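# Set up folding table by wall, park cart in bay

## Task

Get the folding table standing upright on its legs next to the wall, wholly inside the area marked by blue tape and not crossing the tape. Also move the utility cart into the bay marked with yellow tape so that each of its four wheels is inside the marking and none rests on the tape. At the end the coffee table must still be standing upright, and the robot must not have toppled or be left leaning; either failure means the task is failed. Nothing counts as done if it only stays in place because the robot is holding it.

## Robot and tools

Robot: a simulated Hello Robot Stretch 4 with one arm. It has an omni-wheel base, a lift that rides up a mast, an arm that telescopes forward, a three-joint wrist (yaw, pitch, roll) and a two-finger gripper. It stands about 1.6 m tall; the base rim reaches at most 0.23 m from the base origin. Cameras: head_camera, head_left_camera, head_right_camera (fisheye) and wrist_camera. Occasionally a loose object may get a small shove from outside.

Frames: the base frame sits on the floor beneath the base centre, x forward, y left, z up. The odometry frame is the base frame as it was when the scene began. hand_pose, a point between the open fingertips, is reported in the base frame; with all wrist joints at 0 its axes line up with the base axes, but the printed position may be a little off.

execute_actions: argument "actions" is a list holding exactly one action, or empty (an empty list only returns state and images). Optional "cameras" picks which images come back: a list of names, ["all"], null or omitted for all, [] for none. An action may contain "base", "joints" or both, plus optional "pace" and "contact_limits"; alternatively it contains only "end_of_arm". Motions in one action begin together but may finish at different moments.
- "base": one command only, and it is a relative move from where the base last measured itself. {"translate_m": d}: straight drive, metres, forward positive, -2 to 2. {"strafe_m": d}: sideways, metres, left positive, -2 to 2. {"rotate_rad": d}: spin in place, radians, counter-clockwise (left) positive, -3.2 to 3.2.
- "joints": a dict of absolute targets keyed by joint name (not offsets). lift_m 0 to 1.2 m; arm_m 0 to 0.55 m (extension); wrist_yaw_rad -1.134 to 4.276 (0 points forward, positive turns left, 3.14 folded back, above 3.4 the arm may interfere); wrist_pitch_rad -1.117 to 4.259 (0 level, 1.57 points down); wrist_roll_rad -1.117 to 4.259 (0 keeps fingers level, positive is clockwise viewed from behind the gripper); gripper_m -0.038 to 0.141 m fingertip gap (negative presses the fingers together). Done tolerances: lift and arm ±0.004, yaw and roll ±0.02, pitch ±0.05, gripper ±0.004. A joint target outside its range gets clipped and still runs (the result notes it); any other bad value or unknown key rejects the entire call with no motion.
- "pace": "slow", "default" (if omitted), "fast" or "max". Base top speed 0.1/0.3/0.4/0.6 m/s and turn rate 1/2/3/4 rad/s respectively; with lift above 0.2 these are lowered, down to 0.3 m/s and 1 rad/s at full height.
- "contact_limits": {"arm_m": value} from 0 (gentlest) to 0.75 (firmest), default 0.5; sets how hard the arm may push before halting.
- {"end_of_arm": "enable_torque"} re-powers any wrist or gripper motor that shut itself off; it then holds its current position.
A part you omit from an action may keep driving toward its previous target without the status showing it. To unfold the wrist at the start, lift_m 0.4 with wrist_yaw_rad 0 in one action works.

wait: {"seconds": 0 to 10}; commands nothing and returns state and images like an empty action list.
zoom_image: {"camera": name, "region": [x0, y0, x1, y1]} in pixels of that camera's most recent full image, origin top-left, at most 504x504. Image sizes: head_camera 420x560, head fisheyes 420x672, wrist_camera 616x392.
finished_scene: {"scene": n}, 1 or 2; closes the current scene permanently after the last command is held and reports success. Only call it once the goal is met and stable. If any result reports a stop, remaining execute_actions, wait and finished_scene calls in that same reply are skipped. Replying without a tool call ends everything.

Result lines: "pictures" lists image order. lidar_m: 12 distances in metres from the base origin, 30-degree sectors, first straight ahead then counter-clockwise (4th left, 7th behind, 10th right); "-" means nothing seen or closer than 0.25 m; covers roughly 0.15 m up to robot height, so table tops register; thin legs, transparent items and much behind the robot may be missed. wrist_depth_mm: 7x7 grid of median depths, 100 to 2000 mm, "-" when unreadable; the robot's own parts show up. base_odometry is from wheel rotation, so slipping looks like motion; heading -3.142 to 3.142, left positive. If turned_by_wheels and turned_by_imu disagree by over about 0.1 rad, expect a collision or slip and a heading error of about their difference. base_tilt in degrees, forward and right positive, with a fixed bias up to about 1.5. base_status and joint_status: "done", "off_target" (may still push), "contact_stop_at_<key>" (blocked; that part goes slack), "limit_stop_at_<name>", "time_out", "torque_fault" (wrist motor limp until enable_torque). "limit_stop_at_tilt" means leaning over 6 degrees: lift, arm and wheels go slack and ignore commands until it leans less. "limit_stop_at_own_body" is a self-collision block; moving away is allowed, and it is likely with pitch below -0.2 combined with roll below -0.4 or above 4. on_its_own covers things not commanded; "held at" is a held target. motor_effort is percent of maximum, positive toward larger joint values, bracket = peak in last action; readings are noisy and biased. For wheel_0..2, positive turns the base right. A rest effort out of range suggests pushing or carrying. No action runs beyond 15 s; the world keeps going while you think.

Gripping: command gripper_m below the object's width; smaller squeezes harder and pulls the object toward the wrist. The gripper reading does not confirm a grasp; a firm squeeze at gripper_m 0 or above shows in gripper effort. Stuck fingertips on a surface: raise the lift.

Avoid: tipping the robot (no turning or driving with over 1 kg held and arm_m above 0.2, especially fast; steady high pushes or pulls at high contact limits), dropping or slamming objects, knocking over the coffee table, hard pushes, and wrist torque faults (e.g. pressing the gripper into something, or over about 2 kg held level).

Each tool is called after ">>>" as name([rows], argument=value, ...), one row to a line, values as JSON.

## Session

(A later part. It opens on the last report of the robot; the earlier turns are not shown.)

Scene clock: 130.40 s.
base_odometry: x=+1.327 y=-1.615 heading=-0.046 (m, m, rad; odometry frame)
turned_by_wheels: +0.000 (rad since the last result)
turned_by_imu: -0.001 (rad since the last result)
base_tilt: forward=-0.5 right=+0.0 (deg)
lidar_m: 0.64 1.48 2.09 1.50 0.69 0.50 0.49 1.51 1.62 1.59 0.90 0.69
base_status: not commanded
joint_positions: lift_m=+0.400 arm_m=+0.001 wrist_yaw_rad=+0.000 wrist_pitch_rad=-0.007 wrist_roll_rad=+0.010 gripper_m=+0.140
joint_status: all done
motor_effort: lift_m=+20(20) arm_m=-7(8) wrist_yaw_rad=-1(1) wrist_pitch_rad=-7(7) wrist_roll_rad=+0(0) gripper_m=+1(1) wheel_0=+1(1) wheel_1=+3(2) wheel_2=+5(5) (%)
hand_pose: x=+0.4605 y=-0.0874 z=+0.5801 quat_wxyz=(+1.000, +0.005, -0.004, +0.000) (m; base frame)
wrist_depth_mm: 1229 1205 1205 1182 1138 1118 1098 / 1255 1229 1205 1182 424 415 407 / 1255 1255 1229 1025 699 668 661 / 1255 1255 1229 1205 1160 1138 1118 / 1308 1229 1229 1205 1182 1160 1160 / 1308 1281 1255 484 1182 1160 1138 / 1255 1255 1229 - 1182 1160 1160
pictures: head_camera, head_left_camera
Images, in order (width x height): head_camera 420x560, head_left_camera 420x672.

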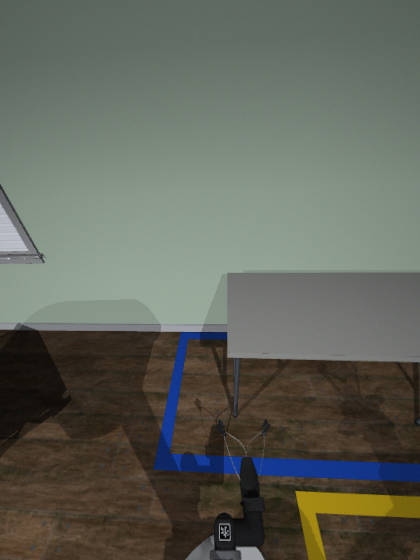

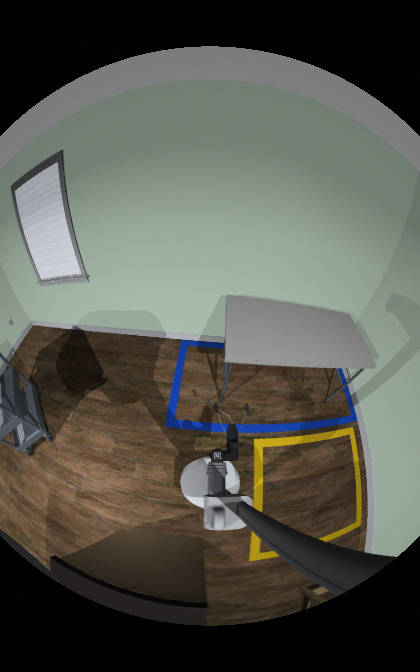

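>>> execute_actions([
  {"base":{"strafe_m":0.9},"joints":{"wrist_yaw_rad":3.14,"lift_m":0.15},"pace":"fast"},
], cameras=[])

>>> execute_actions([
  {"base":{"translate_m":0.85},"pace":"fast"},
], cameras=[])

>>> execute_actions([
  {"base":{"strafe_m":1.75},"pace":"fast"},
], cameras=[])

>>> execute_actions([
  {"base":{"translate_m":-0.85},"pace":"fast"},
], cameras=[])

>>> execute_actions([
  {"base":{"rotate_rad":-1.55}},
], cameras=["head_camera","head_left_camera"])

Scene clock: 139.80 s.
base_odometry: x=+1.368 y=-0.716 heading=-0.046 (m, m, rad; odometry frame)
turned_by_wheels: +0.000 (rad since the last result)
turned_by_imu: +0.001 (rad since the last result)
base_tilt: forward=-0.3 right=+0.1 (deg)
lidar_m: 1.45 1.50 0.73 0.55 0.86 2.36 1.02 0.52 0.71 2.49 1.16 1.33
base_status: done
joint_positions: lift_m=+0.150 arm_m=+0.001 wrist_yaw_rad=+3.139 wrist_pitch_rad=-0.007 wrist_roll_rad=+0.010 gripper_m=+0.140
joint_status: all done
motor_effort: lift_m=+16(19) arm_m=-6(6) wrist_yaw_rad=+0(6) wrist_pitch_rad=-7(8) wrist_roll_rad=-1(0) gripper_m=+0(2) wheel_0=+1(13) wheel_1=-2(15) wheel_2=+0(5) (%)
hand_pose: x=-0.1163 y=+0.0880 z=+0.3305 quat_wxyz=(+0.001, +0.004, +0.005, +1.000) (m; base frame)
wrist_depth_mm: - 140 140 - - - - / - 109 140 - - - - / - 116 142 - - - - / 146 144 251 - - - - / 225 676 1366 1921 - - - / 227 707 946 1042 960 976 1182 / 228 732 778 - 788 798 809
pictures: none
No camera images: the call's "cameras" was empty. Leave "cameras" out to get every camera's image.

Scene clock: 143.20 s.
base_odometry: x=+2.217 y=-0.755 heading=-0.045 (m, m, rad; odometry frame)
turned_by_wheels: +0.000 (rad since the last result)
turned_by_imu: +0.000 (rad since the last result)
base_tilt: forward=-0.5 right=+0.0 (deg)
lidar_m: 0.59 0.65 0.86 2.20 0.95 0.95 1.37 1.38 2.60 0.94 0.85 0.63
base_status: done
joint_positions: lift_m=+0.150 arm_m=+0.001 wrist_yaw_rad=+3.140 wrist_pitch_rad=-0.007 wrist_roll_rad=+0.010 gripper_m=+0.140
joint_status: not commanded
motor_effort: lift_m=+15(16) arm_m=-6(6) wrist_yaw_rad=+0(0) wrist_pitch_rad=-7(8) wrist_roll_rad=+1(1) gripper_m=+1(0) wheel_0=+1(7) wheel_1=+4(12) wheel_2=-2(15) (%)
hand_pose: x=-0.1163 y=+0.0880 z=+0.3305 quat_wxyz=(+0.001, +0.004, +0.005, +1.000) (m; base frame)
wrist_depth_mm: - 140 140 - - - 1118 / - 109 140 - - - - / - 116 142 - - - 831 / 145 144 250 - - - - / 225 1499 1499 1983 1983 - 1138 / 226 1025 931 1025 960 960 891 / 229 768 778 - 788 798 809
pictures: none
No camera images: the call's "cameras" was empty. Leave "cameras" out to get every camera's image.

Scene clock: 148.73 s.
base_odometry: x=+2.296 y=+0.993 heading=-0.045 (m, m, rad; odometry frame)
turned_by_wheels: +0.000 (rad since the last result)
turned_by_imu: +0.005 (rad since the last result)
base_tilt: forward=-0.6 right=+0.0 (deg)
lidar_m: 0.67 0.63 0.47 0.44 0.49 0.69 2.83 0.73 0.73 2.32 0.89 0.72
base_status: done
joint_positions: lift_m=+0.150 arm_m=+0.001 wrist_yaw_rad=+3.140 wrist_pitch_rad=-0.007 wrist_roll_rad=+0.010 gripper_m=+0.140
joint_status: not commanded
motor_effort: lift_m=+16(16) arm_m=-6(6) wrist_yaw_rad=-1(1) wrist_pitch_rad=-8(7) wrist_roll_rad=+1(1) gripper_m=+2(0) wheel_0=+1(11) wheel_1=-1(15) wheel_2=+0(3) (%)
hand_pose: x=-0.1163 y=+0.0880 z=+0.3305 quat_wxyz=(+0.001, +0.004, +0.005, +1.000) (m; base frame)
wrist_depth_mm: - 140 140 - - 1042 647 / - 109 140 - - 1042 640 / - 116 142 - - 1025 654 / 146 144 251 - - 1008 647 / 225 1921 1921 1921 1708 854 647 / 227 946 946 1025 960 759 640 / 229 778 778 - 798 768 621
pictures: none
No camera images: the call's "cameras" was empty. Leave "cameras" out to get every camera's image.

Scene clock: 152.13 s.
base_odometry: x=+1.447 y=+1.032 heading=-0.046 (m, m, rad; odometry frame)
turned_by_wheels: +0.000 (rad since the last result)
turned_by_imu: -0.002 (rad since the last result)
base_tilt: forward=-0.6 right=+0.1 (deg)
lidar_m: 1.53 0.68 0.52 0.47 0.52 0.77 2.19 2.32 0.84 0.47 0.43 1.56
base_status: done
joint_positions: lift_m=+0.150 arm_m=+0.001 wrist_yaw_rad=+3.140 wrist_pitch_rad=-0.007 wrist_roll_rad=+0.010 gripper_m=+0.140
joint_status: not commanded
motor_effort: lift_m=+16(16) arm_m=-6(6) wrist_yaw_rad=+0(0) wrist_pitch_rad=-7(6) wrist_roll_rad=+0(0) gripper_m=+0(0) wheel_0=-3(11) wheel_1=-4(10) wheel_2=+1(18) (%)
hand_pose: x=-0.1163 y=+0.0880 z=+0.3305 quat_wxyz=(+0.001, +0.004, +0.005, +1.000) (m; base frame)
wrist_depth_mm: - 140 140 - - 1182 715 / - 109 140 - - 1160 707 / - 116 142 - - 1138 707 / 146 144 251 - - 1118 699 / 225 1863 1921 1921 1921 946 699 / 226 1008 946 1025 960 854 691 / 229 778 778 - 798 798 668
pictures: none
No camera images: the call's "cameras" was empty. Leave "cameras" out to get every camera's image.

Scene clock: 154.17 s.
base_odometry: x=+1.447 y=+1.032 heading=-1.595 (m, m, rad; odometry frame)
turned_by_wheels: -1.549 (rad since the last result)
turned_by_imu: -1.577 (rad since the last result)
base_tilt: forward=-0.5 right=-0.1 (deg)
lidar_m: 0.47 0.42 1.55 1.53 0.67 0.50 0.50 0.52 0.72 2.12 2.32 0.82
base_status: done
joint_positions: lift_m=+0.150 arm_m=+0.001 wrist_yaw_rad=+3.140 wrist_pitch_rad=-0.007 wrist_roll_rad=+0.010 gripper_m=+0.140
joint_status: not commanded
motor_effort: lift_m=+16(16) arm_m=-6(6) wrist_yaw_rad=+0(2) wrist_pitch_rad=-7(7) wrist_roll_rad=-1(0) gripper_m=+0(2) wheel_0=+2(7) wheel_1=+3(11) wheel_2=+2(11) (%)
hand_pose: x=-0.1163 y=+0.0880 z=+0.3305 quat_wxyz=(+0.001, +0.004, +0.005, +1.000) (m; base frame)
wrist_depth_mm: - 140 140 603 591 580 564 / - 109 140 615 597 580 569 / - 116 142 615 603 585 569 / 146 144 250 615 603 591 580 / 225 661 634 621 609 591 580 / 226 668 647 621 609 585 585 / 229 654 640 - 609 591 580
pictures: head_camera, head_left_camera
Images, in order (width x height): head_camera 420x560, head_left_camera 420x672.

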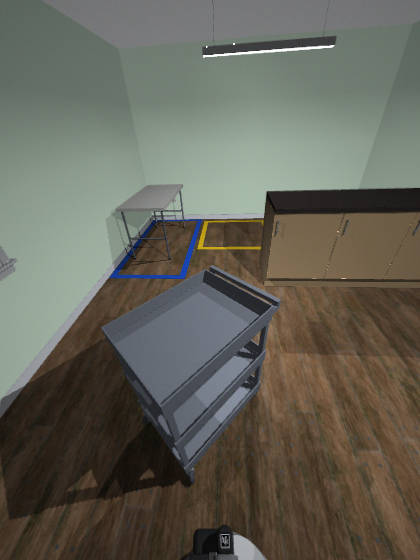

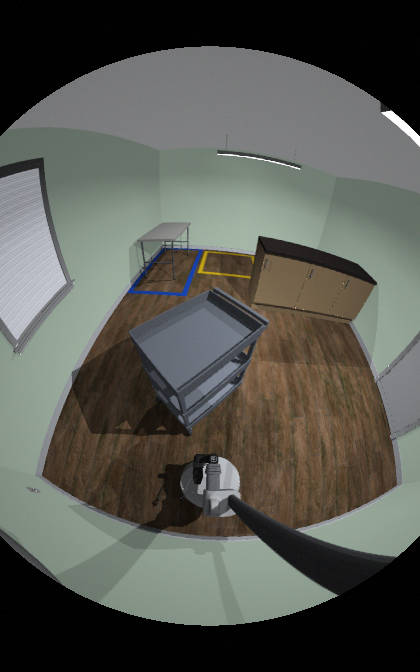

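>>> execute_actions([
  {"base":{"strafe_m":0.3}},
], cameras=[])

>>> execute_actions([
  {"base":{"translate_m":0.7}},
], cameras=["head_camera"])

Scene clock: 160.37 s.
base_odometry: x=+1.747 y=+1.025 heading=-1.595 (m, m, rad; odometry frame)
turned_by_wheels: +0.000 (rad since the last result)
turned_by_imu: -0.001 (rad since the last result)
base_tilt: forward=-0.7 right=+0.0 (deg)
lidar_m: 0.42 0.76 1.27 1.24 0.65 0.49 0.47 0.51 0.69 2.45 2.62 0.41
base_status: done
joint_positions: lift_m=+0.150 arm_m=+0.001 wrist_yaw_rad=+3.140 wrist_pitch_rad=-0.007 wrist_roll_rad=+0.010 gripper_m=+0.140
joint_status: not commanded
motor_effort: lift_m=+16(16) arm_m=-6(6) wrist_yaw_rad=+0(1) wrist_pitch_rad=-7(6) wrist_roll_rad=-1(0) gripper_m=+2(0) wheel_0=-2(13) wheel_1=+2(11) wheel_2=+0(0) (%)
hand_pose: x=-0.1163 y=+0.0880 z=+0.3305 quat_wxyz=(+0.001, +0.004, +0.005, +1.000) (m; base frame)
wrist_depth_mm: - 140 140 585 569 554 544 / - 109 140 585 574 559 544 / - 116 142 591 580 564 549 / 145 144 251 597 585 564 554 / 225 634 615 609 585 564 554 / 227 640 621 603 585 569 559 / 228 634 621 - 585 580 564
pictures: none
No camera images: the call's "cameras" was empty. Leave "cameras" out to get every camera's image.

Scene clock: 164.20 s.
base_odometry: x=+1.730 y=+0.325 heading=-1.595 (m, m, rad; odometry frame)
turned_by_wheels: +0.000 (rad since the last result)
turned_by_imu: +0.000 (rad since the last result)
base_tilt: forward=-0.5 right=-0.2 (deg)
lidar_m: 0.25 0.48 1.19 1.18 1.27 1.22 1.19 1.26 1.81 2.51 0.84 0.25
base_status: done
joint_positions: lift_m=+0.150 arm_m=+0.001 wrist_yaw_rad=+3.140 wrist_pitch_rad=-0.007 wrist_roll_rad=+0.010 gripper_m=+0.140
joint_status: not commanded
motor_effort: lift_m=+17(16) arm_m=-6(6) wrist_yaw_rad=-1(1) wrist_pitch_rad=-7(7) wrist_roll_rad=+0(2) gripper_m=-1(0) wheel_0=+4(11) wheel_1=+4(10) wheel_2=-4(25) (%)
hand_pose: x=-0.1164 y=+0.0880 z=+0.3304 quat_wxyz=(+0.001, +0.004, +0.005, +1.000) (m; base frame)
wrist_depth_mm: - 140 140 1255 1255 1205 1182 / - 109 140 1281 1255 1229 1182 / - 116 142 1281 1255 1229 1205 / 145 144 251 1308 1255 1255 1182 / 225 1397 1336 1308 1255 1229 1205 / 226 1008 946 1025 960 976 1160 / 228 768 778 - 788 788 809
pictures: head_camera
Images, in order (width x height): head_camera 420x560.

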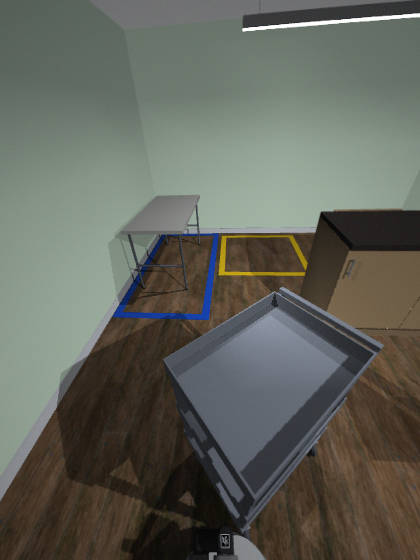

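>>> execute_actions([
  {"base":{"translate_m":-0.15}},
], cameras=[])

>>> execute_actions([
  {"base":{"strafe_m":-0.95}},
], cameras=[])

>>> execute_actions([
  {"base":{"translate_m":0.75}},
], cameras=[])

>>> execute_actions([
  {"base":{"strafe_m":0.5}},
], cameras=["head_left_camera"])

Scene clock: 170.47 s.
base_odometry: x=+1.734 y=+0.475 heading=-1.595 (m, m, rad; odometry frame)
turned_by_wheels: +0.000 (rad since the last result)
turned_by_imu: -0.002 (rad since the last result)
base_tilt: forward=-0.3 right=+0.0 (deg)
lidar_m: 0.35 0.71 1.18 1.15 1.29 1.06 1.01 1.10 1.59 2.50 2.00 0.39
base_status: done
joint_positions: lift_m=+0.150 arm_m=+0.001 wrist_yaw_rad=+3.140 wrist_pitch_rad=-0.007 wrist_roll_rad=+0.010 gripper_m=+0.140
joint_status: not commanded
motor_effort: lift_m=+16(16) arm_m=-6(6) wrist_yaw_rad=-1(1) wrist_pitch_rad=-6(6) wrist_roll_rad=-1(0) gripper_m=-1(1) wheel_0=-5(12) wheel_1=-5(11) wheel_2=+3(12) (%)
hand_pose: x=-0.1164 y=+0.0880 z=+0.3304 quat_wxyz=(+0.001, +0.004, +0.005, +1.000) (m; base frame)
wrist_depth_mm: - 140 140 1138 1078 1060 1042 / - 109 141 1138 1118 1078 1060 / - 116 142 1138 1098 1078 1060 / 146 144 250 1138 1118 1098 1060 / 225 1229 1182 1160 1118 1078 1060 / 226 1025 931 1025 960 976 1060 / 229 768 778 - 798 788 809
pictures: none
No camera images: the call's "cameras" was empty. Leave "cameras" out to get every camera's image.

Scene clock: 174.97 s.
base_odometry: x=+0.784 y=+0.498 heading=-1.595 (m, m, rad; odometry frame)
turned_by_wheels: +0.000 (rad since the last result)
turned_by_imu: -0.006 (rad since the last result)
base_tilt: forward=-0.5 right=+0.1 (deg)
lidar_m: 1.43 0.79 0.81 2.13 1.45 1.13 1.10 1.17 1.58 1.55 1.68 1.45
base_status: done
joint_positions: lift_m=+0.150 arm_m=+0.001 wrist_yaw_rad=+3.140 wrist_pitch_rad=-0.007 wrist_roll_rad=+0.010 gripper_m=+0.140
joint_status: not commanded
motor_effort: lift_m=+16(17) arm_m=-6(6) wrist_yaw_rad=-1(1) wrist_pitch_rad=-6(7) wrist_roll_rad=+1(1) gripper_m=+2(0) wheel_0=+1(11) wheel_1=-3(14) wheel_2=+0(4) (%)
hand_pose: x=-0.1164 y=+0.0880 z=+0.3304 quat_wxyz=(+0.001, +0.004, +0.005, +1.000) (m; base frame)
wrist_depth_mm: - 140 140 1182 1160 1138 1098 / - 109 140 1205 1182 1138 1118 / - 116 142 1182 1160 1138 1118 / 146 144 251 1229 1182 1160 1138 / 225 1281 1255 1229 1182 1160 1138 / 226 1008 946 1008 960 960 1118 / 229 768 778 - 798 788 809
pictures: none
No camera images: the call's "cameras" was empty. Leave "cameras" out to get every camera's image.

Scene clock: 178.97 s.
base_odometry: x=+0.766 y=-0.251 heading=-1.595 (m, m, rad; odometry frame)
turned_by_wheels: +0.000 (rad since the last result)
turned_by_imu: -0.001 (rad since the last result)
base_tilt: forward=-0.6 right=+0.1 (deg)
lidar_m: 0.66 1.90 0.46 0.35 0.56 1.91 1.85 1.97 1.66 1.63 0.93 0.69
base_status: done
joint_positions: lift_m=+0.150 arm_m=+0.001 wrist_yaw_rad=+3.140 wrist_pitch_rad=-0.007 wrist_roll_rad=+0.010 gripper_m=+0.140
joint_status: not commanded
motor_effort: lift_m=+16(16) arm_m=-6(6) wrist_yaw_rad=-1(1) wrist_pitch_rad=-7(7) wrist_roll_rad=+2(0) gripper_m=+1(1) wheel_0=+2(10) wheel_1=+5(7) wheel_2=-4(9) (%)
hand_pose: x=-0.1164 y=+0.0880 z=+0.3304 quat_wxyz=(+0.001, +0.004, +0.005, +1.000) (m; base frame)
wrist_depth_mm: - 139 140 1921 1921 1863 1808 / - 109 140 1921 1863 1863 1756 / - 116 142 1921 1863 1863 1808 / 145 144 251 1983 1983 1863 1808 / 225 1921 1921 1921 1921 1863 1808 / 226 1008 946 1025 960 960 1182 / 228 768 768 - 788 798 809
pictures: none
No camera images: the call's "cameras" was empty. Leave "cameras" out to get every camera's image.

Scene clock: 181.97 s.
base_odometry: x=+1.266 y=-0.263 heading=-1.595 (m, m, rad; odometry frame)
turned_by_wheels: +0.000 (rad since the last result)
turned_by_imu: +0.000 (rad since the last result)
base_tilt: forward=-0.5 right=+0.0 (deg)
lidar_m: 2.63 0.25 0.25 0.26 0.43 1.88 1.80 1.92 2.18 2.13 0.95 0.79
base_status: done
joint_positions: lift_m=+0.150 arm_m=+0.001 wrist_yaw_rad=+3.140 wrist_pitch_rad=-0.007 wrist_roll_rad=+0.010 gripper_m=+0.140
joint_status: not commanded
motor_effort: lift_m=+17(17) arm_m=-6(6) wrist_yaw_rad=-2(1) wrist_pitch_rad=-8(8) wrist_roll_rad=+2(1) gripper_m=+2(0) wheel_0=-2(20) wheel_1=+2(17) wheel_2=+1(7) (%)
hand_pose: x=-0.1164 y=+0.0879 z=+0.3303 quat_wxyz=(+0.001, +0.004, +0.005, +1.000) (m; base frame)
wrist_depth_mm: - 140 140 1921 1863 1863 1756 / - 109 140 1921 1863 1863 1756 / - 116 142 1921 1863 1808 1808 / 145 144 250 1921 1921 1863 1808 / 224 1863 1921 1863 1863 1808 1808 / 226 1025 946 1025 976 976 1160 / 229 778 778 - 798 788 809
pictures: head_left_camera
Images, in order (width x height): head_left_camera 420x672.

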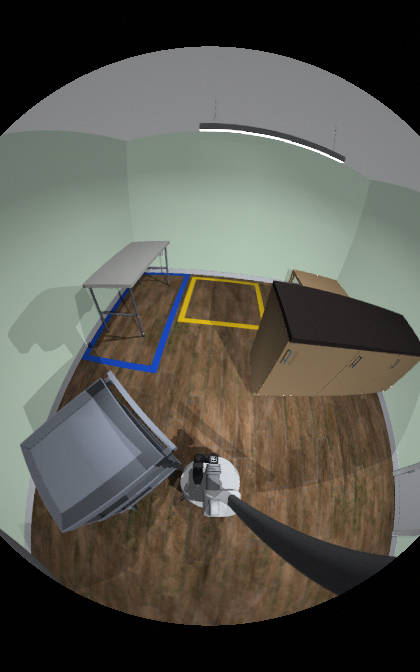

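>>> execute_actions([
  {"base":{"translate_m":0.55},"joints":{"lift_m":0.45,"wrist_yaw_rad":0}},
], cameras=[])

>>> execute_actions([
  {"base":{"rotate_rad":2.6}},
], cameras=["head_camera","wrist_camera"])

Scene clock: 192.37 s.
base_odometry: x=+1.252 y=-0.813 heading=-1.595 (m, m, rad; odometry frame)
turned_by_wheels: +0.000 (rad since the last result)
turned_by_imu: -0.002 (rad since the last result)
base_tilt: forward=-0.4 right=+0.1 (deg)
lidar_m: 2.38 1.14 1.21 0.53 0.53 0.61 2.36 2.50 2.23 0.54 0.39 0.55
base_status: done
joint_positions: lift_m=+0.450 arm_m=+0.000 wrist_yaw_rad=+0.001 wrist_pitch_rad=-0.007 wrist_roll_rad=+0.011 gripper_m=+0.140
joint_status: all done
motor_effort: lift_m=+20(22) arm_m=-1(6) wrist_yaw_rad=-4(68) wrist_pitch_rad=-8(31) wrist_roll_rad=-3(2) gripper_m=+0(1) wheel_0=+3(13) wheel_1=+3(17) wheel_2=-3(17) (%)
hand_pose: x=+0.4597 y=-0.0873 z=+0.6301 quat_wxyz=(+1.000, +0.005, -0.004, +0.000) (m; base frame)
wrist_depth_mm: - - - - - - 1983 / - - - - - - 1983 / 1921 - - - - - - / - - - - - - - / - - - - - - - / 1863 1756 1661 1808 1661 1708 1756 / 1366 1366 1366 - 1397 1397 1336
pictures: none
No camera images: the call's "cameras" was empty. Leave "cameras" out to get every camera's image.

Scene clock: 194.97 s.
base_odometry: x=+1.252 y=-0.813 heading=+1.004 (m, m, rad; odometry frame)
turned_by_wheels: +2.599 (rad since the last result)
turned_by_imu: +2.644 (rad since the last result)
base_tilt: forward=-0.6 right=+0.1 (deg)
lidar_m: 0.60 2.32 2.48 2.24 0.59 0.42 0.54 2.38 1.16 1.20 0.51 0.51
base_status: done
joint_positions: lift_m=+0.450 arm_m=+0.000 wrist_yaw_rad=+0.000 wrist_pitch_rad=-0.007 wrist_roll_rad=+0.011 gripper_m=+0.140
joint_status: not commanded
motor_effort: lift_m=+20(20) arm_m=-2(1) wrist_yaw_rad=-2(3) wrist_pitch_rad=-8(7) wrist_roll_rad=-2(2) gripper_m=+2(1) wheel_0=-4(7) wheel_1=-3(7) wheel_2=-4(12) (%)
hand_pose: x=+0.4597 y=-0.0874 z=+0.6301 quat_wxyz=(+1.000, +0.005, -0.004, +0.000) (m; base frame)
wrist_depth_mm: 1756 1921 - - 349 297 263 / 1863 1921 - - 373 349 349 / 1808 1983 - - 1921 1618 1281 / 1808 1983 - - 1921 1708 1336 / 1863 1983 - - 1921 1499 1255 / 1808 1756 1661 1808 382 530 615 / 1366 1366 1366 - 342 317 445
pictures: head_camera, wrist_camera
Images, in order (width x height): head_camera 420x560, wrist_camera 616x392.

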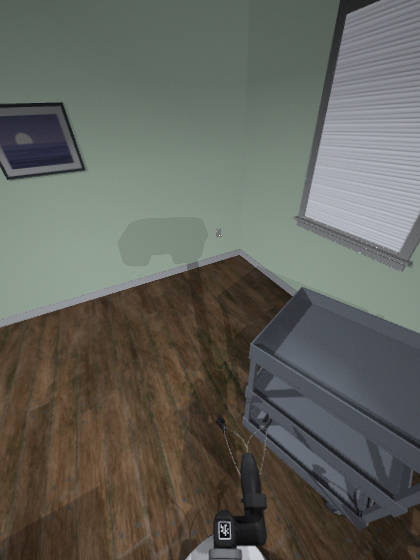

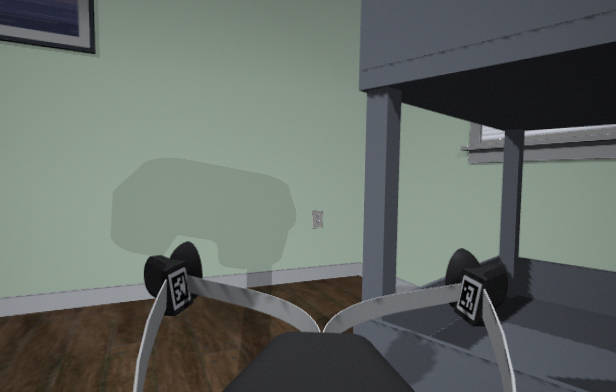

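>>> execute_actions([
  {"base":{"strafe_m":-0.07},"joints":{"arm_m":0.19,"lift_m":0.5}},
], cameras=[])

>>> execute_actions([
  {"joints":{"gripper_m":-0.02}},
], cameras=["wrist_camera"])

>>> execute_actions([
  {"base":{"rotate_rad":0.45},"pace":"slow"},
], cameras=["head_camera"])

>>> execute_actions([
  {"base":{"translate_m":-1.0}},
], cameras=["head_left_camera"])

Scene clock: 201.63 s.
base_odometry: x=+1.311 y=-0.850 heading=+1.004 (m, m, rad; odometry frame)
turned_by_wheels: +0.000 (rad since the last result)
turned_by_imu: -0.002 (rad since the last result)
base_tilt: forward=-0.4 right=+0.0 (deg)
lidar_m: 0.55 2.37 2.53 2.31 0.46 0.44 0.63 2.35 1.09 1.17 0.47 0.47
base_status: done
joint_positions: lift_m=+0.500 arm_m=+0.189 wrist_yaw_rad=+0.000 wrist_pitch_rad=-0.007 wrist_roll_rad=+0.011 gripper_m=+0.140
joint_status: all done
motor_effort: lift_m=+20(20) arm_m=+6(8) wrist_yaw_rad=-2(1) wrist_pitch_rad=-5(8) wrist_roll_rad=-1(0) gripper_m=+1(1) wheel_0=+2(11) wheel_1=-2(11) wheel_2=+0(2) (%)
hand_pose: x=+0.6482 y=-0.0874 z=+0.6801 quat_wxyz=(+1.000, +0.005, -0.004, +0.000) (m; base frame)
wrist_depth_mm: 1661 1808 1983 172 140 118 109 / 1661 1863 1983 179 156 154 154 / 1708 1863 - 195 1863 382 373 / 1708 1863 - 196 1983 1499 1160 / 1708 1863 - 198 - 1397 1160 / 1708 1863 1808 193 1808 500 1138 / 1464 1464 1430 - 1499 452 488
pictures: none
No camera images: the call's "cameras" was empty. Leave "cameras" out to get every camera's image.

Scene clock: 204.13 s.
base_odometry: x=+1.311 y=-0.850 heading=+1.004 (m, m, rad; odometry frame)
turned_by_wheels: +0.000 (rad since the last result)
turned_by_imu: -0.001 (rad since the last result)
base_tilt: forward=-0.6 right=+0.0 (deg)
lidar_m: 0.54 2.37 2.51 2.31 0.46 0.45 0.64 2.34 1.09 1.14 0.47 0.47
base_status: not commanded
joint_positions: lift_m=+0.500 arm_m=+0.189 wrist_yaw_rad=+0.004 wrist_pitch_rad=-0.007 wrist_roll_rad=+0.011 gripper_m=-0.020
joint_status: all done
motor_effort: lift_m=+20(20) arm_m=+5(7) wrist_yaw_rad=-13(21) wrist_pitch_rad=-7(7) wrist_roll_rad=+0(0) gripper_m=-11(11) wheel_0=+2(2) wheel_1=-2(1) wheel_2=+0(0) (%)
hand_pose: x=+0.6488 y=-0.0863 z=+0.6801 quat_wxyz=(+1.000, +0.005, -0.004, +0.002) (m; base frame)
wrist_depth_mm: 1661 1808 1983 163 134 114 105 / 1708 1808 - 169 156 154 154 / 1708 1863 - 177 1921 382 375 / 1708 1863 - 179 - 1499 1138 / 1708 1921 - 181 1921 1499 1160 / 1756 1863 185 177 187 1464 1160 / 1464 1366 1430 - 1464 387 484
pictures: wrist_camera
Images, in order (width x height): wrist_camera 616x392.

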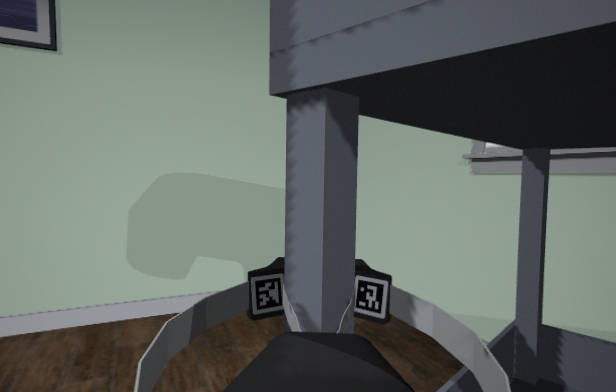

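Scene clock: 206.33 s.
base_odometry: x=+1.311 y=-0.850 heading=+1.454 (m, m, rad; odometry frame)
turned_by_wheels: +0.450 (rad since the last result)
turned_by_imu: +0.453 (rad since the last result)
base_tilt: forward=-0.5 right=+0.0 (deg)
lidar_m: 0.50 2.45 2.36 0.65 0.43 0.59 2.34 1.11 1.08 0.36 0.34 0.37
base_status: done
joint_positions: lift_m=+0.500 arm_m=+0.190 wrist_yaw_rad=-0.002 wrist_pitch_rad=-0.007 wrist_roll_rad=+0.010 gripper_m=-0.020
joint_status: not commanded
motor_effort: lift_m=+20(20) arm_m=+3(7) wrist_yaw_rad=+5(81) wrist_pitch_rad=-7(7) wrist_roll_rad=+1(1) gripper_m=-9(13) wheel_0=-3(26) wheel_1=-1(13) wheel_2=-2(23) (%)
hand_pose: x=+0.6487 y=-0.0881 z=+0.6801 quat_wxyz=(+1.000, +0.005, -0.004, -0.001) (m; base frame)
wrist_depth_mm: 1921 1921 1863 156 114 110 - / 1983 1983 1983 167 156 154 154 / 1983 1983 1921 170 1921 1983 1921 / - - 1983 171 1983 1983 1921 / - - - 172 1983 1983 1983 / - - 184 173 183 1983 1983 / 1430 1366 1464 - 1464 1336 1499
pictures: head_camera
Images, in order (width x height): head_camera 420x560.

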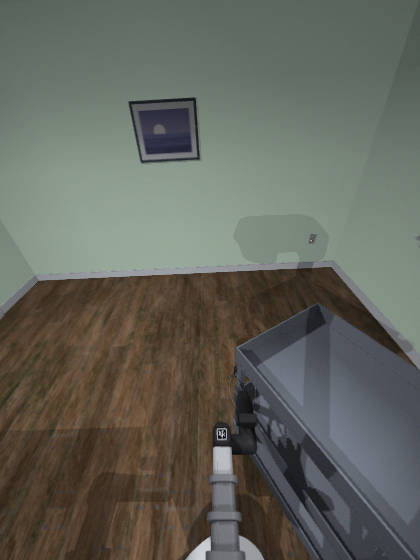

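Scene clock: 211.13 s.
base_odometry: x=+1.194 y=-1.843 heading=+1.454 (m, m, rad; odometry frame)
turned_by_wheels: +0.000 (rad since the last result)
turned_by_imu: -0.003 (rad since the last result)
base_tilt: forward=-0.4 right=+0.2 (deg)
lidar_m: 0.57 0.56 0.46 0.92 1.31 1.44 1.35 1.13 0.80 0.77 0.78 0.65
base_status: done
joint_positions: lift_m=+0.500 arm_m=+0.190 wrist_yaw_rad=+0.001 wrist_pitch_rad=-0.007 wrist_roll_rad=+0.010 gripper_m=-0.020
joint_status: not commanded
motor_effort: lift_m=+20(20) arm_m=+1(2) wrist_yaw_rad=-5(23) wrist_pitch_rad=-6(9) wrist_roll_rad=+1(0) gripper_m=-8(12) wheel_0=-2(11) wheel_1=-4(10) wheel_2=+2(18) (%)
hand_pose: x=+0.6492 y=-0.0871 z=+0.6802 quat_wxyz=(+1.000, +0.005, -0.004, +0.001) (m; base frame)
wrist_depth_mm: - - 270 163 175 203 234 / - - 272 166 180 205 238 / - - 424 173 392 377 373 / - - - 175 - - - / - - - 176 - - - / - - 185 175 187 715 661 / 1430 1366 521 - 535 484 549
pictures: head_left_camera
Images, in order (width x height): head_left_camera 420x672.

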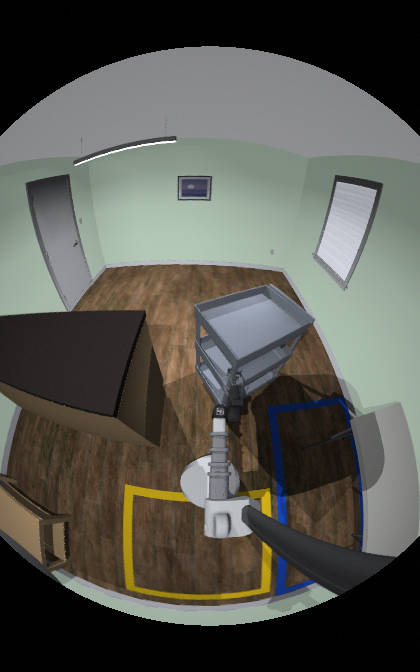

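>>> execute_actions([
  {"base":{"translate_m":-1.0},"joints":{"arm_m":0.02}},
], cameras=["head_left_camera"])

Scene clock: 218.83 s.
base_odometry: x=+1.077 y=-2.836 heading=+1.453 (m, m, rad; odometry frame)
turned_by_wheels: +0.000 (rad since the last result)
turned_by_imu: -0.001 (rad since the last result)
base_tilt: forward=-0.5 right=+0.2 (deg)
lidar_m: 0.39 0.44 1.15 1.10 0.54 0.38 0.36 0.37 0.51 0.78 0.81 1.13
base_status: done
joint_positions: lift_m=+0.500 arm_m=+0.021 wrist_yaw_rad=+0.003 wrist_pitch_rad=-0.007 wrist_roll_rad=+0.010 gripper_m=-0.020
joint_status: all done
motor_effort: lift_m=+20(20) arm_m=-7(13) wrist_yaw_rad=-11(17) wrist_pitch_rad=-7(10) wrist_roll_rad=+0(1) gripper_m=-11(14) wheel_0=-2(11) wheel_1=-5(12) wheel_2=+5(18) (%)
hand_pose: x=+0.4808 y=-0.0865 z=+0.6801 quat_wxyz=(+1.000, +0.005, -0.004, +0.002) (m; base frame)
wrist_depth_mm: 167 163 160 156 - - - / 170 166 162 159 - - - / 462 433 410 165 - - - / 1042 1025 - 166 - - - / 1060 1025 - 168 - - - / 621 715 184 169 185 - - / 525 492 525 - 1499 1336 1537
pictures: head_left_camera
Images, in order (width x height): head_left_camera 420x672.

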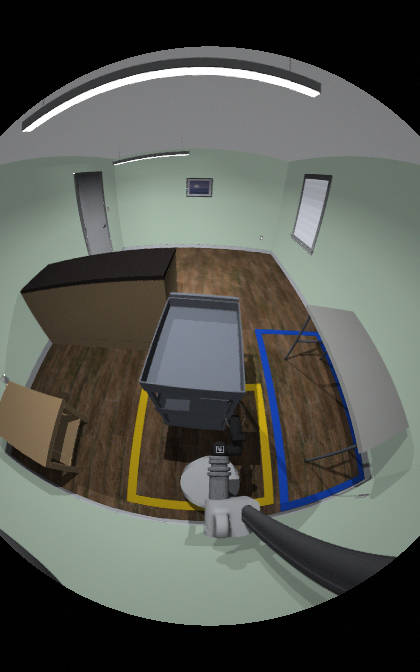

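>>> execute_actions([
  {"joints":{"gripper_m":0.14}},
], cameras=[])

>>> execute_actions([
  {"base":{"translate_m":-0.08},"joints":{"wrist_pitch_rad":1.5}},
], cameras=[])

>>> execute_actions([
  {"base":{"strafe_m":-0.42}},
], cameras=[])

>>> execute_actions([
  {"base":{"translate_m":1.7}},
], cameras=[])

>>> execute_actions([
  {"base":{"strafe_m":0.56}},
], cameras=[])

>>> execute_actions([
  {"base":{"translate_m":-0.7}},
], cameras=[])

>>> execute_actions([
  {"base":{"translate_m":0.4}},
], cameras=[])

>>> execute_actions([
  {"base":{"rotate_rad":3.1}},
], cameras=["head_camera","head_left_camera"])

Scene clock: 232.67 s.
base_odometry: x=+1.077 y=-2.836 heading=+1.453 (m, m, rad; odometry frame)
turned_by_wheels: +0.000 (rad since the last result)
turned_by_imu: -0.002 (rad since the last result)
base_tilt: forward=-0.4 right=+0.1 (deg)
lidar_m: 0.40 0.42 1.17 1.11 0.54 0.38 0.34 0.36 0.51 0.78 0.82 1.09
base_status: not commanded
joint_positions: lift_m=+0.500 arm_m=+0.021 wrist_yaw_rad=+0.001 wrist_pitch_rad=-0.007 wrist_roll_rad=+0.010 gripper_m=+0.140
joint_status: all done
motor_effort: lift_m=+20(20) arm_m=-6(6) wrist_yaw_rad=-3(11) wrist_pitch_rad=-7(7) wrist_roll_rad=-1(0) gripper_m=+0(9) wheel_0=-2(2) wheel_1=-4(4) wheel_2=+5(5) (%)
hand_pose: x=+0.4805 y=-0.0872 z=+0.6801 quat_wxyz=(+1.000, +0.005, -0.004, +0.000) (m; base frame)
wrist_depth_mm: 167 164 160 157 - - - / 170 167 163 160 - - - / 459 436 413 167 - - - / 1042 1042 - 167 - - - / 1042 1025 - 169 - - - / 627 676 640 170 1808 1808 - / 525 521 525 - 1499 1499 1537
pictures: none
No camera images: the call's "cameras" was empty. Leave "cameras" out to get every camera's image.

Scene clock: 234.60 s.
torque_fault: wrist_pitch_rad switched itself off since the last result.
base_odometry: x=+1.068 y=-2.916 heading=+1.453 (m, m, rad; odometry frame)
turned_by_wheels: +0.000 (rad since the last result)
turned_by_imu: -0.001 (rad since the last result)
base_tilt: forward=-0.6 right=+0.1 (deg)
lidar_m: 0.32 0.36 1.17 1.11 0.41 0.28 0.27 0.28 0.39 0.81 0.80 0.33
base_status: done
joint_positions: lift_m=+0.500 arm_m=+0.020 wrist_yaw_rad=-0.003 wrist_pitch_rad=+0.694 wrist_roll_rad=+0.013 gripper_m=+0.140
joint_status: wrist_pitch_rad torque_fault (moved +0.701 of +1.507)
on_its_own: wrist_pitch_rad is off since a torque_fault, until you send "end_of_arm": "enable_torque" (your +1.500 is given up)
motor_effort: lift_m=+13(20) arm_m=-2(6) wrist_yaw_rad=+6(20) wrist_pitch_rad=+1(100) wrist_roll_rad=-7(45) gripper_m=+0(0) wheel_0=-1(11) wheel_1=-2(11) wheel_2=-1(17) (%)
hand_pose: x=+0.4128 y=-0.0881 z=+0.4942 quat_wxyz=(+0.940, +0.006, +0.340, -0.003) (m; base frame)
wrist_depth_mm: 539 603 603 - 1863 1808 1808 / 462 462 462 - 1464 1464 1430 / 377 373 373 - 1182 1182 1160 / 319 315 314 - 991 1008 991 / 273 272 270 105 866 854 854 / 240 237 226 121 715 732 759 / 165 151 151 - 676 668 676
pictures: none
No camera images: the call's "cameras" was empty. Leave "cameras" out to get every camera's image.

not run: a stop came earlier in this reply.

not run: a stop came earlier in this reply.

not run: a stop came earlier in this reply.

not run: a stop came earlier in this reply.

not run: a stop came earlier in this reply.

not run: a stop came earlier in this reply.

>>> execute_actions([
  {"end_of_arm":"enable_torque"},
], cameras=[])

>>> execute_actions([
  {"joints":{"wrist_pitch_rad":0}},
], cameras=[])

>>> execute_actions([
  {"base":{"translate_m":0.3},"pace":"slow"},
], cameras=[])

>>> execute_actions([
  {"base":{"translate_m":-0.3}},
], cameras=["head_left_camera"])

Scene clock: 240.00 s.
base_odometry: x=+1.068 y=-2.916 heading=+1.453 (m, m, rad; odometry frame)
turned_by_wheels: +0.000 (rad since the last result)
turned_by_imu: -0.001 (rad since the last result)
base_tilt: forward=-0.4 right=+0.0 (deg)
lidar_m: 0.32 0.34 1.17 1.08 0.41 0.29 0.28 0.28 0.41 0.79 0.81 0.34
base_status: not commanded
joint_positions: lift_m=+0.500 arm_m=+0.020 wrist_yaw_rad=-0.003 wrist_pitch_rad=+0.694 wrist_roll_rad=+0.013 gripper_m=+0.140
joint_status: not commanded
end_of_arm: enable_torque: each motor that was off is on again
on_its_own: wrist_pitch_rad is held at +0.694, not at your +1.500, since a torque_fault
motor_effort: lift_m=+13(13) arm_m=-2(2) wrist_yaw_rad=+7(6) wrist_pitch_rad=+1(0) wrist_roll_rad=-5(7) gripper_m=+0(1) wheel_0=+0(1) wheel_1=-2(2) wheel_2=-1(1) (%)
hand_pose: x=+0.4128 y=-0.0881 z=+0.4942 quat_wxyz=(+0.940, +0.006, +0.340, -0.003) (m; base frame)
wrist_depth_mm: 539 609 603 - 1863 1921 1863 / 466 462 462 - 1499 1464 1430 / 375 375 373 - 1182 1160 1182 / 317 314 314 - 1008 991 991 / 272 272 271 105 866 854 854 / 239 238 227 121 715 723 759 / 166 150 151 - 676 668 676
pictures: none
No camera images: the call's "cameras" was empty. Leave "cameras" out to get every camera's image.

Scene clock: 240.97 s.
base_odometry: x=+1.068 y=-2.916 heading=+1.453 (m, m, rad; odometry frame)
turned_by_wheels: +0.000 (rad since the last result)
turned_by_imu: +0.000 (rad since the last result)
base_tilt: forward=-0.5 right=+0.1 (deg)
lidar_m: 0.38 0.41 1.18 1.10 0.40 0.29 0.26 0.29 0.38 0.78 0.82 1.11
base_status: not commanded
joint_positions: lift_m=+0.500 arm_m=+0.020 wrist_yaw_rad=+0.000 wrist_pitch_rad=+0.003 wrist_roll_rad=+0.011 gripper_m=+0.140
joint_status: all done
motor_effort: lift_m=+17(17) arm_m=-2(2) wrist_yaw_rad=-3(25) wrist_pitch_rad=-9(47) wrist_roll_rad=-1(6) gripper_m=+2(1) wheel_0=-1(1) wheel_1=-2(2) wheel_2=-2(2) (%)
hand_pose: x=+0.4797 y=-0.0873 z=+0.6772 quat_wxyz=(+1.000, +0.005, +0.002, +0.000) (m; base frame)
wrist_depth_mm: 151 148 145 143 - - - / 176 170 167 150 - - - / 535 504 477 151 - - - / 1098 1118 - 153 - - - / 1138 1098 1618 154 - - - / 621 661 621 156 1756 1756 1983 / 512 512 517 - 1464 1366 1499
pictures: none
No camera images: the call's "cameras" was empty. Leave "cameras" out to get every camera's image.

Scene clock: 245.23 s.
base_odometry: x=+1.103 y=-2.618 heading=+1.453 (m, m, rad; odometry frame)
turned_by_wheels: +0.000 (rad since the last result)
turned_by_imu: -0.002 (rad since the last result)
base_tilt: forward=-0.6 right=+0.1 (deg)
lidar_m: 0.30 0.28 0.29 1.10 0.88 0.60 0.58 0.60 0.79 0.77 0.80 0.40
base_status: done
joint_positions: lift_m=+0.500 arm_m=+0.020 wrist_yaw_rad=-0.003 wrist_pitch_rad=+0.003 wrist_roll_rad=+0.011 gripper_m=+0.140
joint_status: not commanded
motor_effort: lift_m=+17(17) arm_m=-2(2) wrist_yaw_rad=+6(17) wrist_pitch_rad=-7(10) wrist_roll_rad=+0(0) gripper_m=+0(0) wheel_0=+4(8) wheel_1=+5(8) wheel_2=-8(11) (%)
hand_pose: x=+0.4795 y=-0.0882 z=+0.6775 quat_wxyz=(+1.000, +0.005, +0.001, -0.001) (m; base frame)
wrist_depth_mm: 113 108 117 128 - - - / 174 170 166 139 - - - / 530 496 - 143 - - - / 809 991 - 145 - - - / 809 931 - 146 - - - / 615 647 609 147 1756 211 1983 / 512 512 500 - 1464 1464 1464
pictures: none
No camera images: the call's "cameras" was empty. Leave "cameras" out to get every camera's image.

Scene clock: 247.70 s.
base_odometry: x=+1.068 y=-2.916 heading=+1.453 (m, m, rad; odometry frame)
turned_by_wheels: -0.001 (rad since the last result)
turned_by_imu: -0.001 (rad since the last result)
base_tilt: forward=-0.4 right=+0.1 (deg)
lidar_m: 0.56 0.55 1.16 1.09 0.41 0.29 0.27 0.30 0.40 0.80 0.82 1.10
base_status: done
joint_positions: lift_m=+0.500 arm_m=+0.020 wrist_yaw_rad=+0.000 wrist_pitch_rad=+0.003 wrist_roll_rad=+0.011 gripper_m=+0.140
joint_status: not commanded
motor_effort: lift_m=+17(17) arm_m=-2(2) wrist_yaw_rad=-1(6) wrist_pitch_rad=-6(7) wrist_roll_rad=-1(1) gripper_m=+1(0) wheel_0=-4(12) wheel_1=-5(7) wheel_2=+1(12) (%)
hand_pose: x=+0.4797 y=-0.0875 z=+0.6775 quat_wxyz=(+1.000, +0.005, +0.001, +0.000) (m; base frame)
wrist_depth_mm: 319 355 - - - - - / 319 345 377 418 - - - / 525 492 466 439 - - - / 1098 1118 - - - - - / 866 917 991 - - - - / 715 668 615 455 1808 1808 1983 / 512 484 402 - 1464 1464 1499
pictures: head_left_camera
Images, in order (width x height): head_left_camera 420x672.

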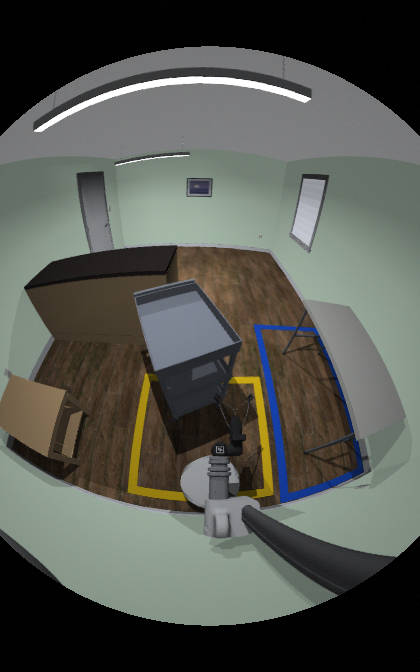

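Rotated somewhat. Go around and look.

>>> execute_actions([
  {"base":{"strafe_m":-0.42}},
], cameras=[])

>>> execute_actions([
  {"base":{"translate_m":1.9}},
], cameras=[])

>>> execute_actions([
  {"base":{"strafe_m":0.45},"joints":{"wrist_yaw_rad":3.14,"lift_m":0.15}},
], cameras=[])

>>> execute_actions([
  {"base":{"rotate_rad":3.1}},
], cameras=["head_camera"])

Scene clock: 255.90 s.
base_odometry: x=+1.485 y=-2.966 heading=+1.453 (m, m, rad; odometry frame)
turned_by_wheels: +0.000 (rad since the last result)
turned_by_imu: -0.003 (rad since the last result)
base_tilt: forward=-0.4 right=+0.0 (deg)
lidar_m: 4.05 0.73 0.79 1.19 0.39 0.27 0.25 0.27 0.38 0.48 0.39 0.54
base_status: done
joint_positions: lift_m=+0.500 arm_m=+0.020 wrist_yaw_rad=+0.000 wrist_pitch_rad=+0.003 wrist_roll_rad=+0.011 gripper_m=+0.140
joint_status: not commanded
motor_effort: lift_m=+17(17) arm_m=-2(1) wrist_yaw_rad=-1(1) wrist_pitch_rad=-8(6) wrist_roll_rad=+1(1) gripper_m=+1(1) wheel_0=+2(10) wheel_1=-2(12) wheel_2=+0(3) (%)
hand_pose: x=+0.4797 y=-0.0875 z=+0.6775 quat_wxyz=(+1.000, +0.005, +0.001, +0.000) (m; base frame)
wrist_depth_mm: - - - - - - 1576 / - - - - - - 1576 / 917 - - - - - 1537 / 1205 - - - - 1025 500 / 976 - - - - - 1537 / 768 1618 1756 1863 1756 1025 1464 / 1008 1430 1430 - 1430 1464 1397
pictures: none
No camera images: the call's "cameras" was empty. Leave "cameras" out to get every camera's image.

Scene clock: 263.73 s.
base_odometry: x=+1.708 y=-1.079 heading=+1.453 (m, m, rad; odometry frame)
turned_by_wheels: +0.000 (rad since the last result)
turned_by_imu: -0.002 (rad since the last result)
base_tilt: forward=-0.5 right=+0.2 (deg)
lidar_m: 2.56 2.66 2.78 0.83 0.86 0.87 1.24 0.67 0.80 1.08 1.10 1.44
base_status: done
joint_positions: lift_m=+0.500 arm_m=+0.020 wrist_yaw_rad=+0.000 wrist_pitch_rad=+0.003 wrist_roll_rad=+0.011 gripper_m=+0.140
joint_status: not commanded
motor_effort: lift_m=+18(17) arm_m=-1(2) wrist_yaw_rad=+0(2) wrist_pitch_rad=-7(7) wrist_roll_rad=+1(0) gripper_m=+1(1) wheel_0=+3(12) wheel_1=+3(10) wheel_2=-4(19) (%)
hand_pose: x=+0.4797 y=-0.0875 z=+0.6775 quat_wxyz=(+1.000, +0.005, +0.001, +0.000) (m; base frame)
wrist_depth_mm: - - - - - - 1537 / - - - - - - 1499 / - - - - - - 1499 / - - - - - - 1499 / - - - - - 1983 1464 / - 1808 1708 1863 1756 1756 1499 / 1430 1430 1430 - 1464 1464 1397
pictures: none
No camera images: the call's "cameras" was empty. Leave "cameras" out to get every camera's image.

Scene clock: 266.57 s.
base_odometry: x=+1.262 y=-1.026 heading=+1.453 (m, m, rad; odometry frame)
turned_by_wheels: +0.000 (rad since the last result)
turned_by_imu: +0.001 (rad since the last result)
base_tilt: forward=-0.4 right=+0.1 (deg)
lidar_m: 2.55 2.62 2.32 0.38 0.40 0.54 0.63 1.14 0.97 1.53 1.59 2.11
base_status: done
joint_positions: lift_m=+0.150 arm_m=+0.020 wrist_yaw_rad=+3.139 wrist_pitch_rad=+0.003 wrist_roll_rad=+0.011 gripper_m=+0.140
joint_status: all done
motor_effort: lift_m=+15(16) arm_m=-2(2) wrist_yaw_rad=+0(7) wrist_pitch_rad=-8(7) wrist_roll_rad=+0(0) gripper_m=+1(1) wheel_0=-2(8) wheel_1=+3(10) wheel_2=+0(4) (%)
hand_pose: x=-0.0971 y=+0.0880 z=+0.3277 quat_wxyz=(+0.001, -0.001, +0.005, +1.000) (m; base frame)
wrist_depth_mm: - 118 158 1078 991 917 484 / - 109 158 - - - 484 / - 118 160 904 854 891 480 / 165 163 - - - 991 477 / 229 1808 1756 1160 878 609 473 / 229 991 917 891 854 569 473 / 230 759 768 - 778 699 477
pictures: none
No camera images: the call's "cameras" was empty. Leave "cameras" out to get every camera's image.

Scene clock: 269.40 s.
base_odometry: x=+1.262 y=-1.026 heading=-1.731 (m, m, rad; odometry frame)
turned_by_wheels: +3.099 (rad since the last result)
turned_by_imu: +3.152 (rad since the last result)
base_tilt: forward=-0.5 right=-0.1 (deg)
lidar_m: 0.63 1.18 1.00 1.53 1.58 2.06 2.57 2.63 2.34 0.37 0.40 0.54
base_status: done
joint_positions: lift_m=+0.150 arm_m=+0.020 wrist_yaw_rad=+3.140 wrist_pitch_rad=+0.003 wrist_roll_rad=+0.011 gripper_m=+0.140
joint_status: not commanded
motor_effort: lift_m=+16(16) arm_m=-2(2) wrist_yaw_rad=-1(1) wrist_pitch_rad=-8(6) wrist_roll_rad=+0(1) gripper_m=+0(1) wheel_0=-3(5) wheel_1=-5(8) wheel_2=-4(11) (%)
hand_pose: x=-0.0971 y=+0.0880 z=+0.3276 quat_wxyz=(+0.001, -0.001, +0.005, +1.000) (m; base frame)
wrist_depth_mm: - 118 158 - - - - / - 109 158 - - - - / - 118 160 - - - - / 165 163 - - - - - / 228 1808 1863 1863 1921 1863 1863 / 229 991 931 991 946 946 1138 / 231 759 759 - 778 778 788
pictures: head_camera
Images, in order (width x height): head_camera 420x560.

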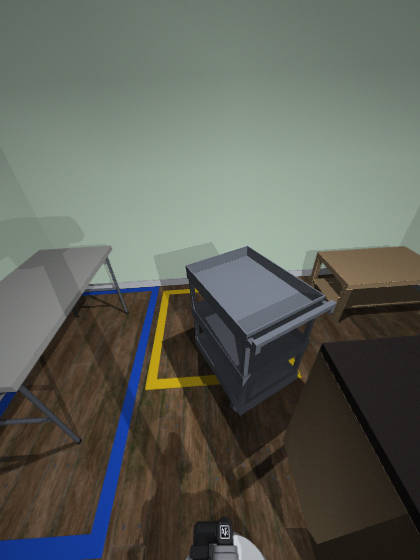

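>>> execute_actions([
  {"base":{"strafe_m":-0.1}},
], cameras=[])

>>> execute_actions([
  {"base":{"translate_m":0.8}},
], cameras=["head_camera","head_left_camera"])

Scene clock: 274.37 s.
base_odometry: x=+1.163 y=-1.010 heading=-1.731 (m, m, rad; odometry frame)
turned_by_wheels: +0.000 (rad since the last result)
turned_by_imu: -0.002 (rad since the last result)
base_tilt: forward=-0.4 right=+0.0 (deg)
lidar_m: 0.62 1.36 1.08 1.62 1.67 2.20 2.55 2.60 2.23 0.28 0.29 0.37
base_status: done
joint_positions: lift_m=+0.150 arm_m=+0.020 wrist_yaw_rad=+3.140 wrist_pitch_rad=+0.003 wrist_roll_rad=+0.011 gripper_m=+0.140
joint_status: not commanded
motor_effort: lift_m=+16(16) arm_m=-2(2) wrist_yaw_rad=+0(1) wrist_pitch_rad=-7(7) wrist_roll_rad=-1(1) gripper_m=+1(1) wheel_0=+1(11) wheel_1=-2(10) wheel_2=+0(5) (%)
hand_pose: x=-0.0971 y=+0.0880 z=+0.3276 quat_wxyz=(+0.001, -0.001, +0.005, +1.000) (m; base frame)
wrist_depth_mm: - 118 158 - - - - / - 109 158 - - - - / - 117 160 - - - - / 165 163 - - - - - / 229 1808 1808 1863 1863 1983 1921 / 229 991 917 991 931 946 1138 / 231 759 759 - 778 768 788
pictures: none
No camera images: the call's "cameras" was empty. Leave "cameras" out to get every camera's image.

Scene clock: 278.53 s.
base_odometry: x=+1.035 y=-1.800 heading=-1.731 (m, m, rad; odometry frame)
turned_by_wheels: +0.000 (rad since the last result)
turned_by_imu: +0.001 (rad since the last result)
base_tilt: forward=-0.4 right=-0.1 (deg)
lidar_m: 0.28 0.65 0.99 0.91 0.97 2.29 3.38 0.37 0.32 0.72 0.25 0.25
base_status: done
joint_positions: lift_m=+0.150 arm_m=+0.020 wrist_yaw_rad=+3.140 wrist_pitch_rad=+0.003 wrist_roll_rad=+0.011 gripper_m=+0.140
joint_status: not commanded
motor_effort: lift_m=+18(18) arm_m=-2(2) wrist_yaw_rad=-2(0) wrist_pitch_rad=-7(6) wrist_roll_rad=-1(0) gripper_m=+1(1) wheel_0=+4(8) wheel_1=+4(14) wheel_2=-4(23) (%)
hand_pose: x=-0.0971 y=+0.0879 z=+0.3275 quat_wxyz=(+0.001, -0.001, +0.005, +1.000) (m; base frame)
wrist_depth_mm: - 118 158 - - - - / - 109 158 - - - - / - 117 160 - - - - / 165 163 - - - - - / 228 676 1808 1808 1863 1921 1983 / 229 640 917 1008 946 946 1138 / 231 603 768 - 778 778 788
pictures: head_camera, head_left_camera
Images, in order (width x height): head_camera 420x560, head_left_camera 420x672.

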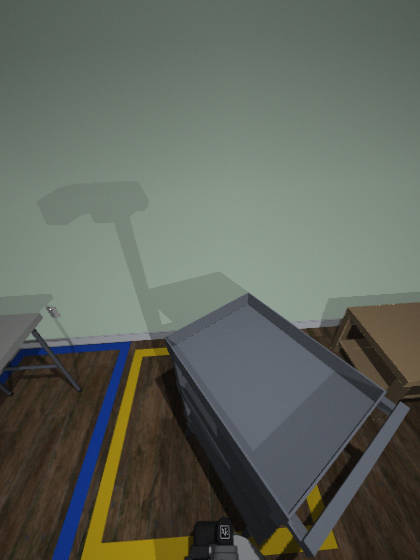

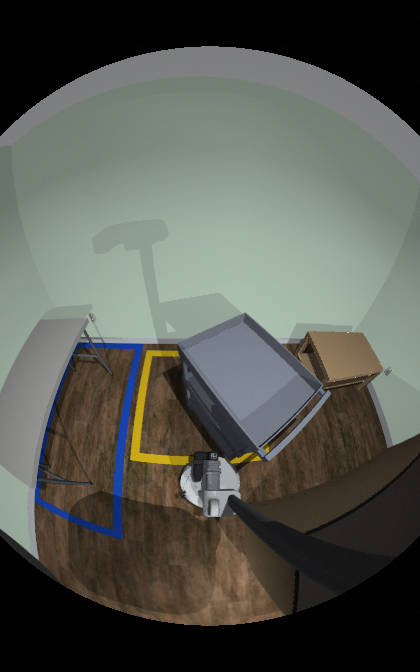

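>>> execute_actions([
  {"base":{"translate_m":-0.4},"joints":{"lift_m":0.5,"wrist_yaw_rad":0}},
], cameras=[])

>>> execute_actions([
  {"base":{"rotate_rad":-0.15}},
], cameras=["head_camera","wrist_camera"])

Scene clock: 286.10 s.
base_odometry: x=+1.099 y=-1.405 heading=-1.732 (m, m, rad; odometry frame)
turned_by_wheels: +0.000 (rad since the last result)
turned_by_imu: -0.003 (rad since the last result)
base_tilt: forward=-0.4 right=+0.0 (deg)
lidar_m: 0.57 1.38 0.96 0.93 1.69 2.24 2.96 0.42 0.26 0.25 0.27 0.53
base_status: done
joint_positions: lift_m=+0.500 arm_m=+0.020 wrist_yaw_rad=+0.000 wrist_pitch_rad=+0.003 wrist_roll_rad=+0.011 gripper_m=+0.140
joint_status: all done
motor_effort: lift_m=+20(21) arm_m=-2(2) wrist_yaw_rad=-3(8) wrist_pitch_rad=-6(7) wrist_roll_rad=+1(0) gripper_m=+0(0) wheel_0=-3(2) wheel_1=-5(8) wheel_2=+2(10) (%)
hand_pose: x=+0.4798 y=-0.0873 z=+0.6773 quat_wxyz=(+1.000, +0.005, +0.001, +0.000) (m; base frame)
wrist_depth_mm: 1499 1499 1499 1499 324 272 1537 / 1464 1537 1499 410 314 375 433 / 1537 1537 732 462 336 418 517 / 1537 1576 1576 1576 1537 1537 1576 / 1576 1537 917 1025 854 1576 1576 / 1576 1576 574 668 336 634 615 / 1430 1430 1366 - 364 418 521
pictures: none
No camera images: the call's "cameras" was empty. Leave "cameras" out to get every camera's image.

Scene clock: 286.93 s.
base_odometry: x=+1.099 y=-1.405 heading=-1.881 (m, m, rad; odometry frame)
turned_by_wheels: -0.149 (rad since the last result)
turned_by_imu: -0.152 (rad since the last result)
base_tilt: forward=-0.4 right=+0.0 (deg)
lidar_m: 0.55 0.92 1.04 0.94 1.67 2.03 2.96 2.96 0.32 0.26 0.25 0.62
base_status: done
joint_positions: lift_m=+0.500 arm_m=+0.020 wrist_yaw_rad=+0.000 wrist_pitch_rad=+0.003 wrist_roll_rad=+0.011 gripper_m=+0.140
joint_status: not commanded
motor_effort: lift_m=+20(20) arm_m=-2(2) wrist_yaw_rad=-2(3) wrist_pitch_rad=-7(7) wrist_roll_rad=+0(0) gripper_m=+1(1) wheel_0=+4(5) wheel_1=+3(10) wheel_2=+3(11) (%)
hand_pose: x=+0.4797 y=-0.0873 z=+0.6773 quat_wxyz=(+1.000, +0.005, +0.001, +0.000) (m; base frame)
wrist_depth_mm: 1366 1430 1464 327 353 1661 1708 / 1430 1430 413 330 413 504 1756 / 1430 768 477 355 469 615 1756 / 1430 1464 1537 1576 1661 1708 1863 / 1430 1464 1025 931 1708 1255 1430 / 1464 676 508 357 517 539 1078 / 1430 1281 455 - 480 654 1118
pictures: head_camera, wrist_camera
Images, in order (width x height): head_camera 420x560, wrist_camera 616x392.

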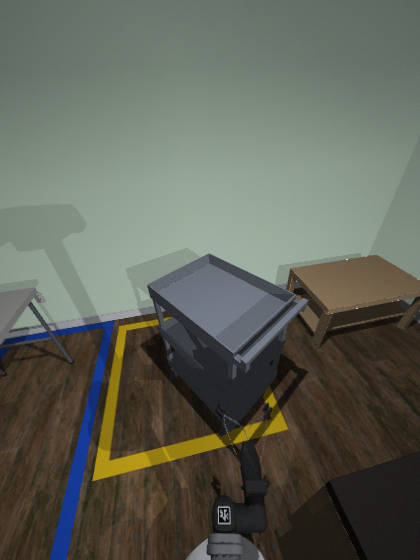

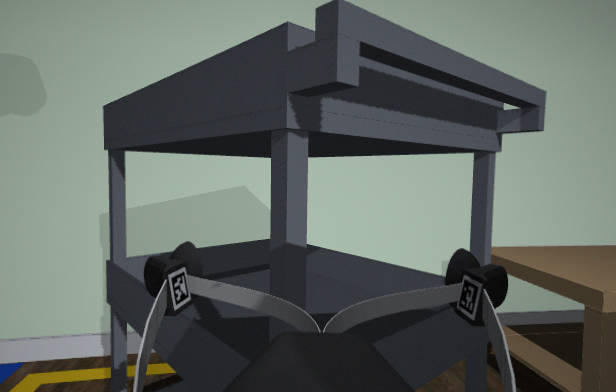

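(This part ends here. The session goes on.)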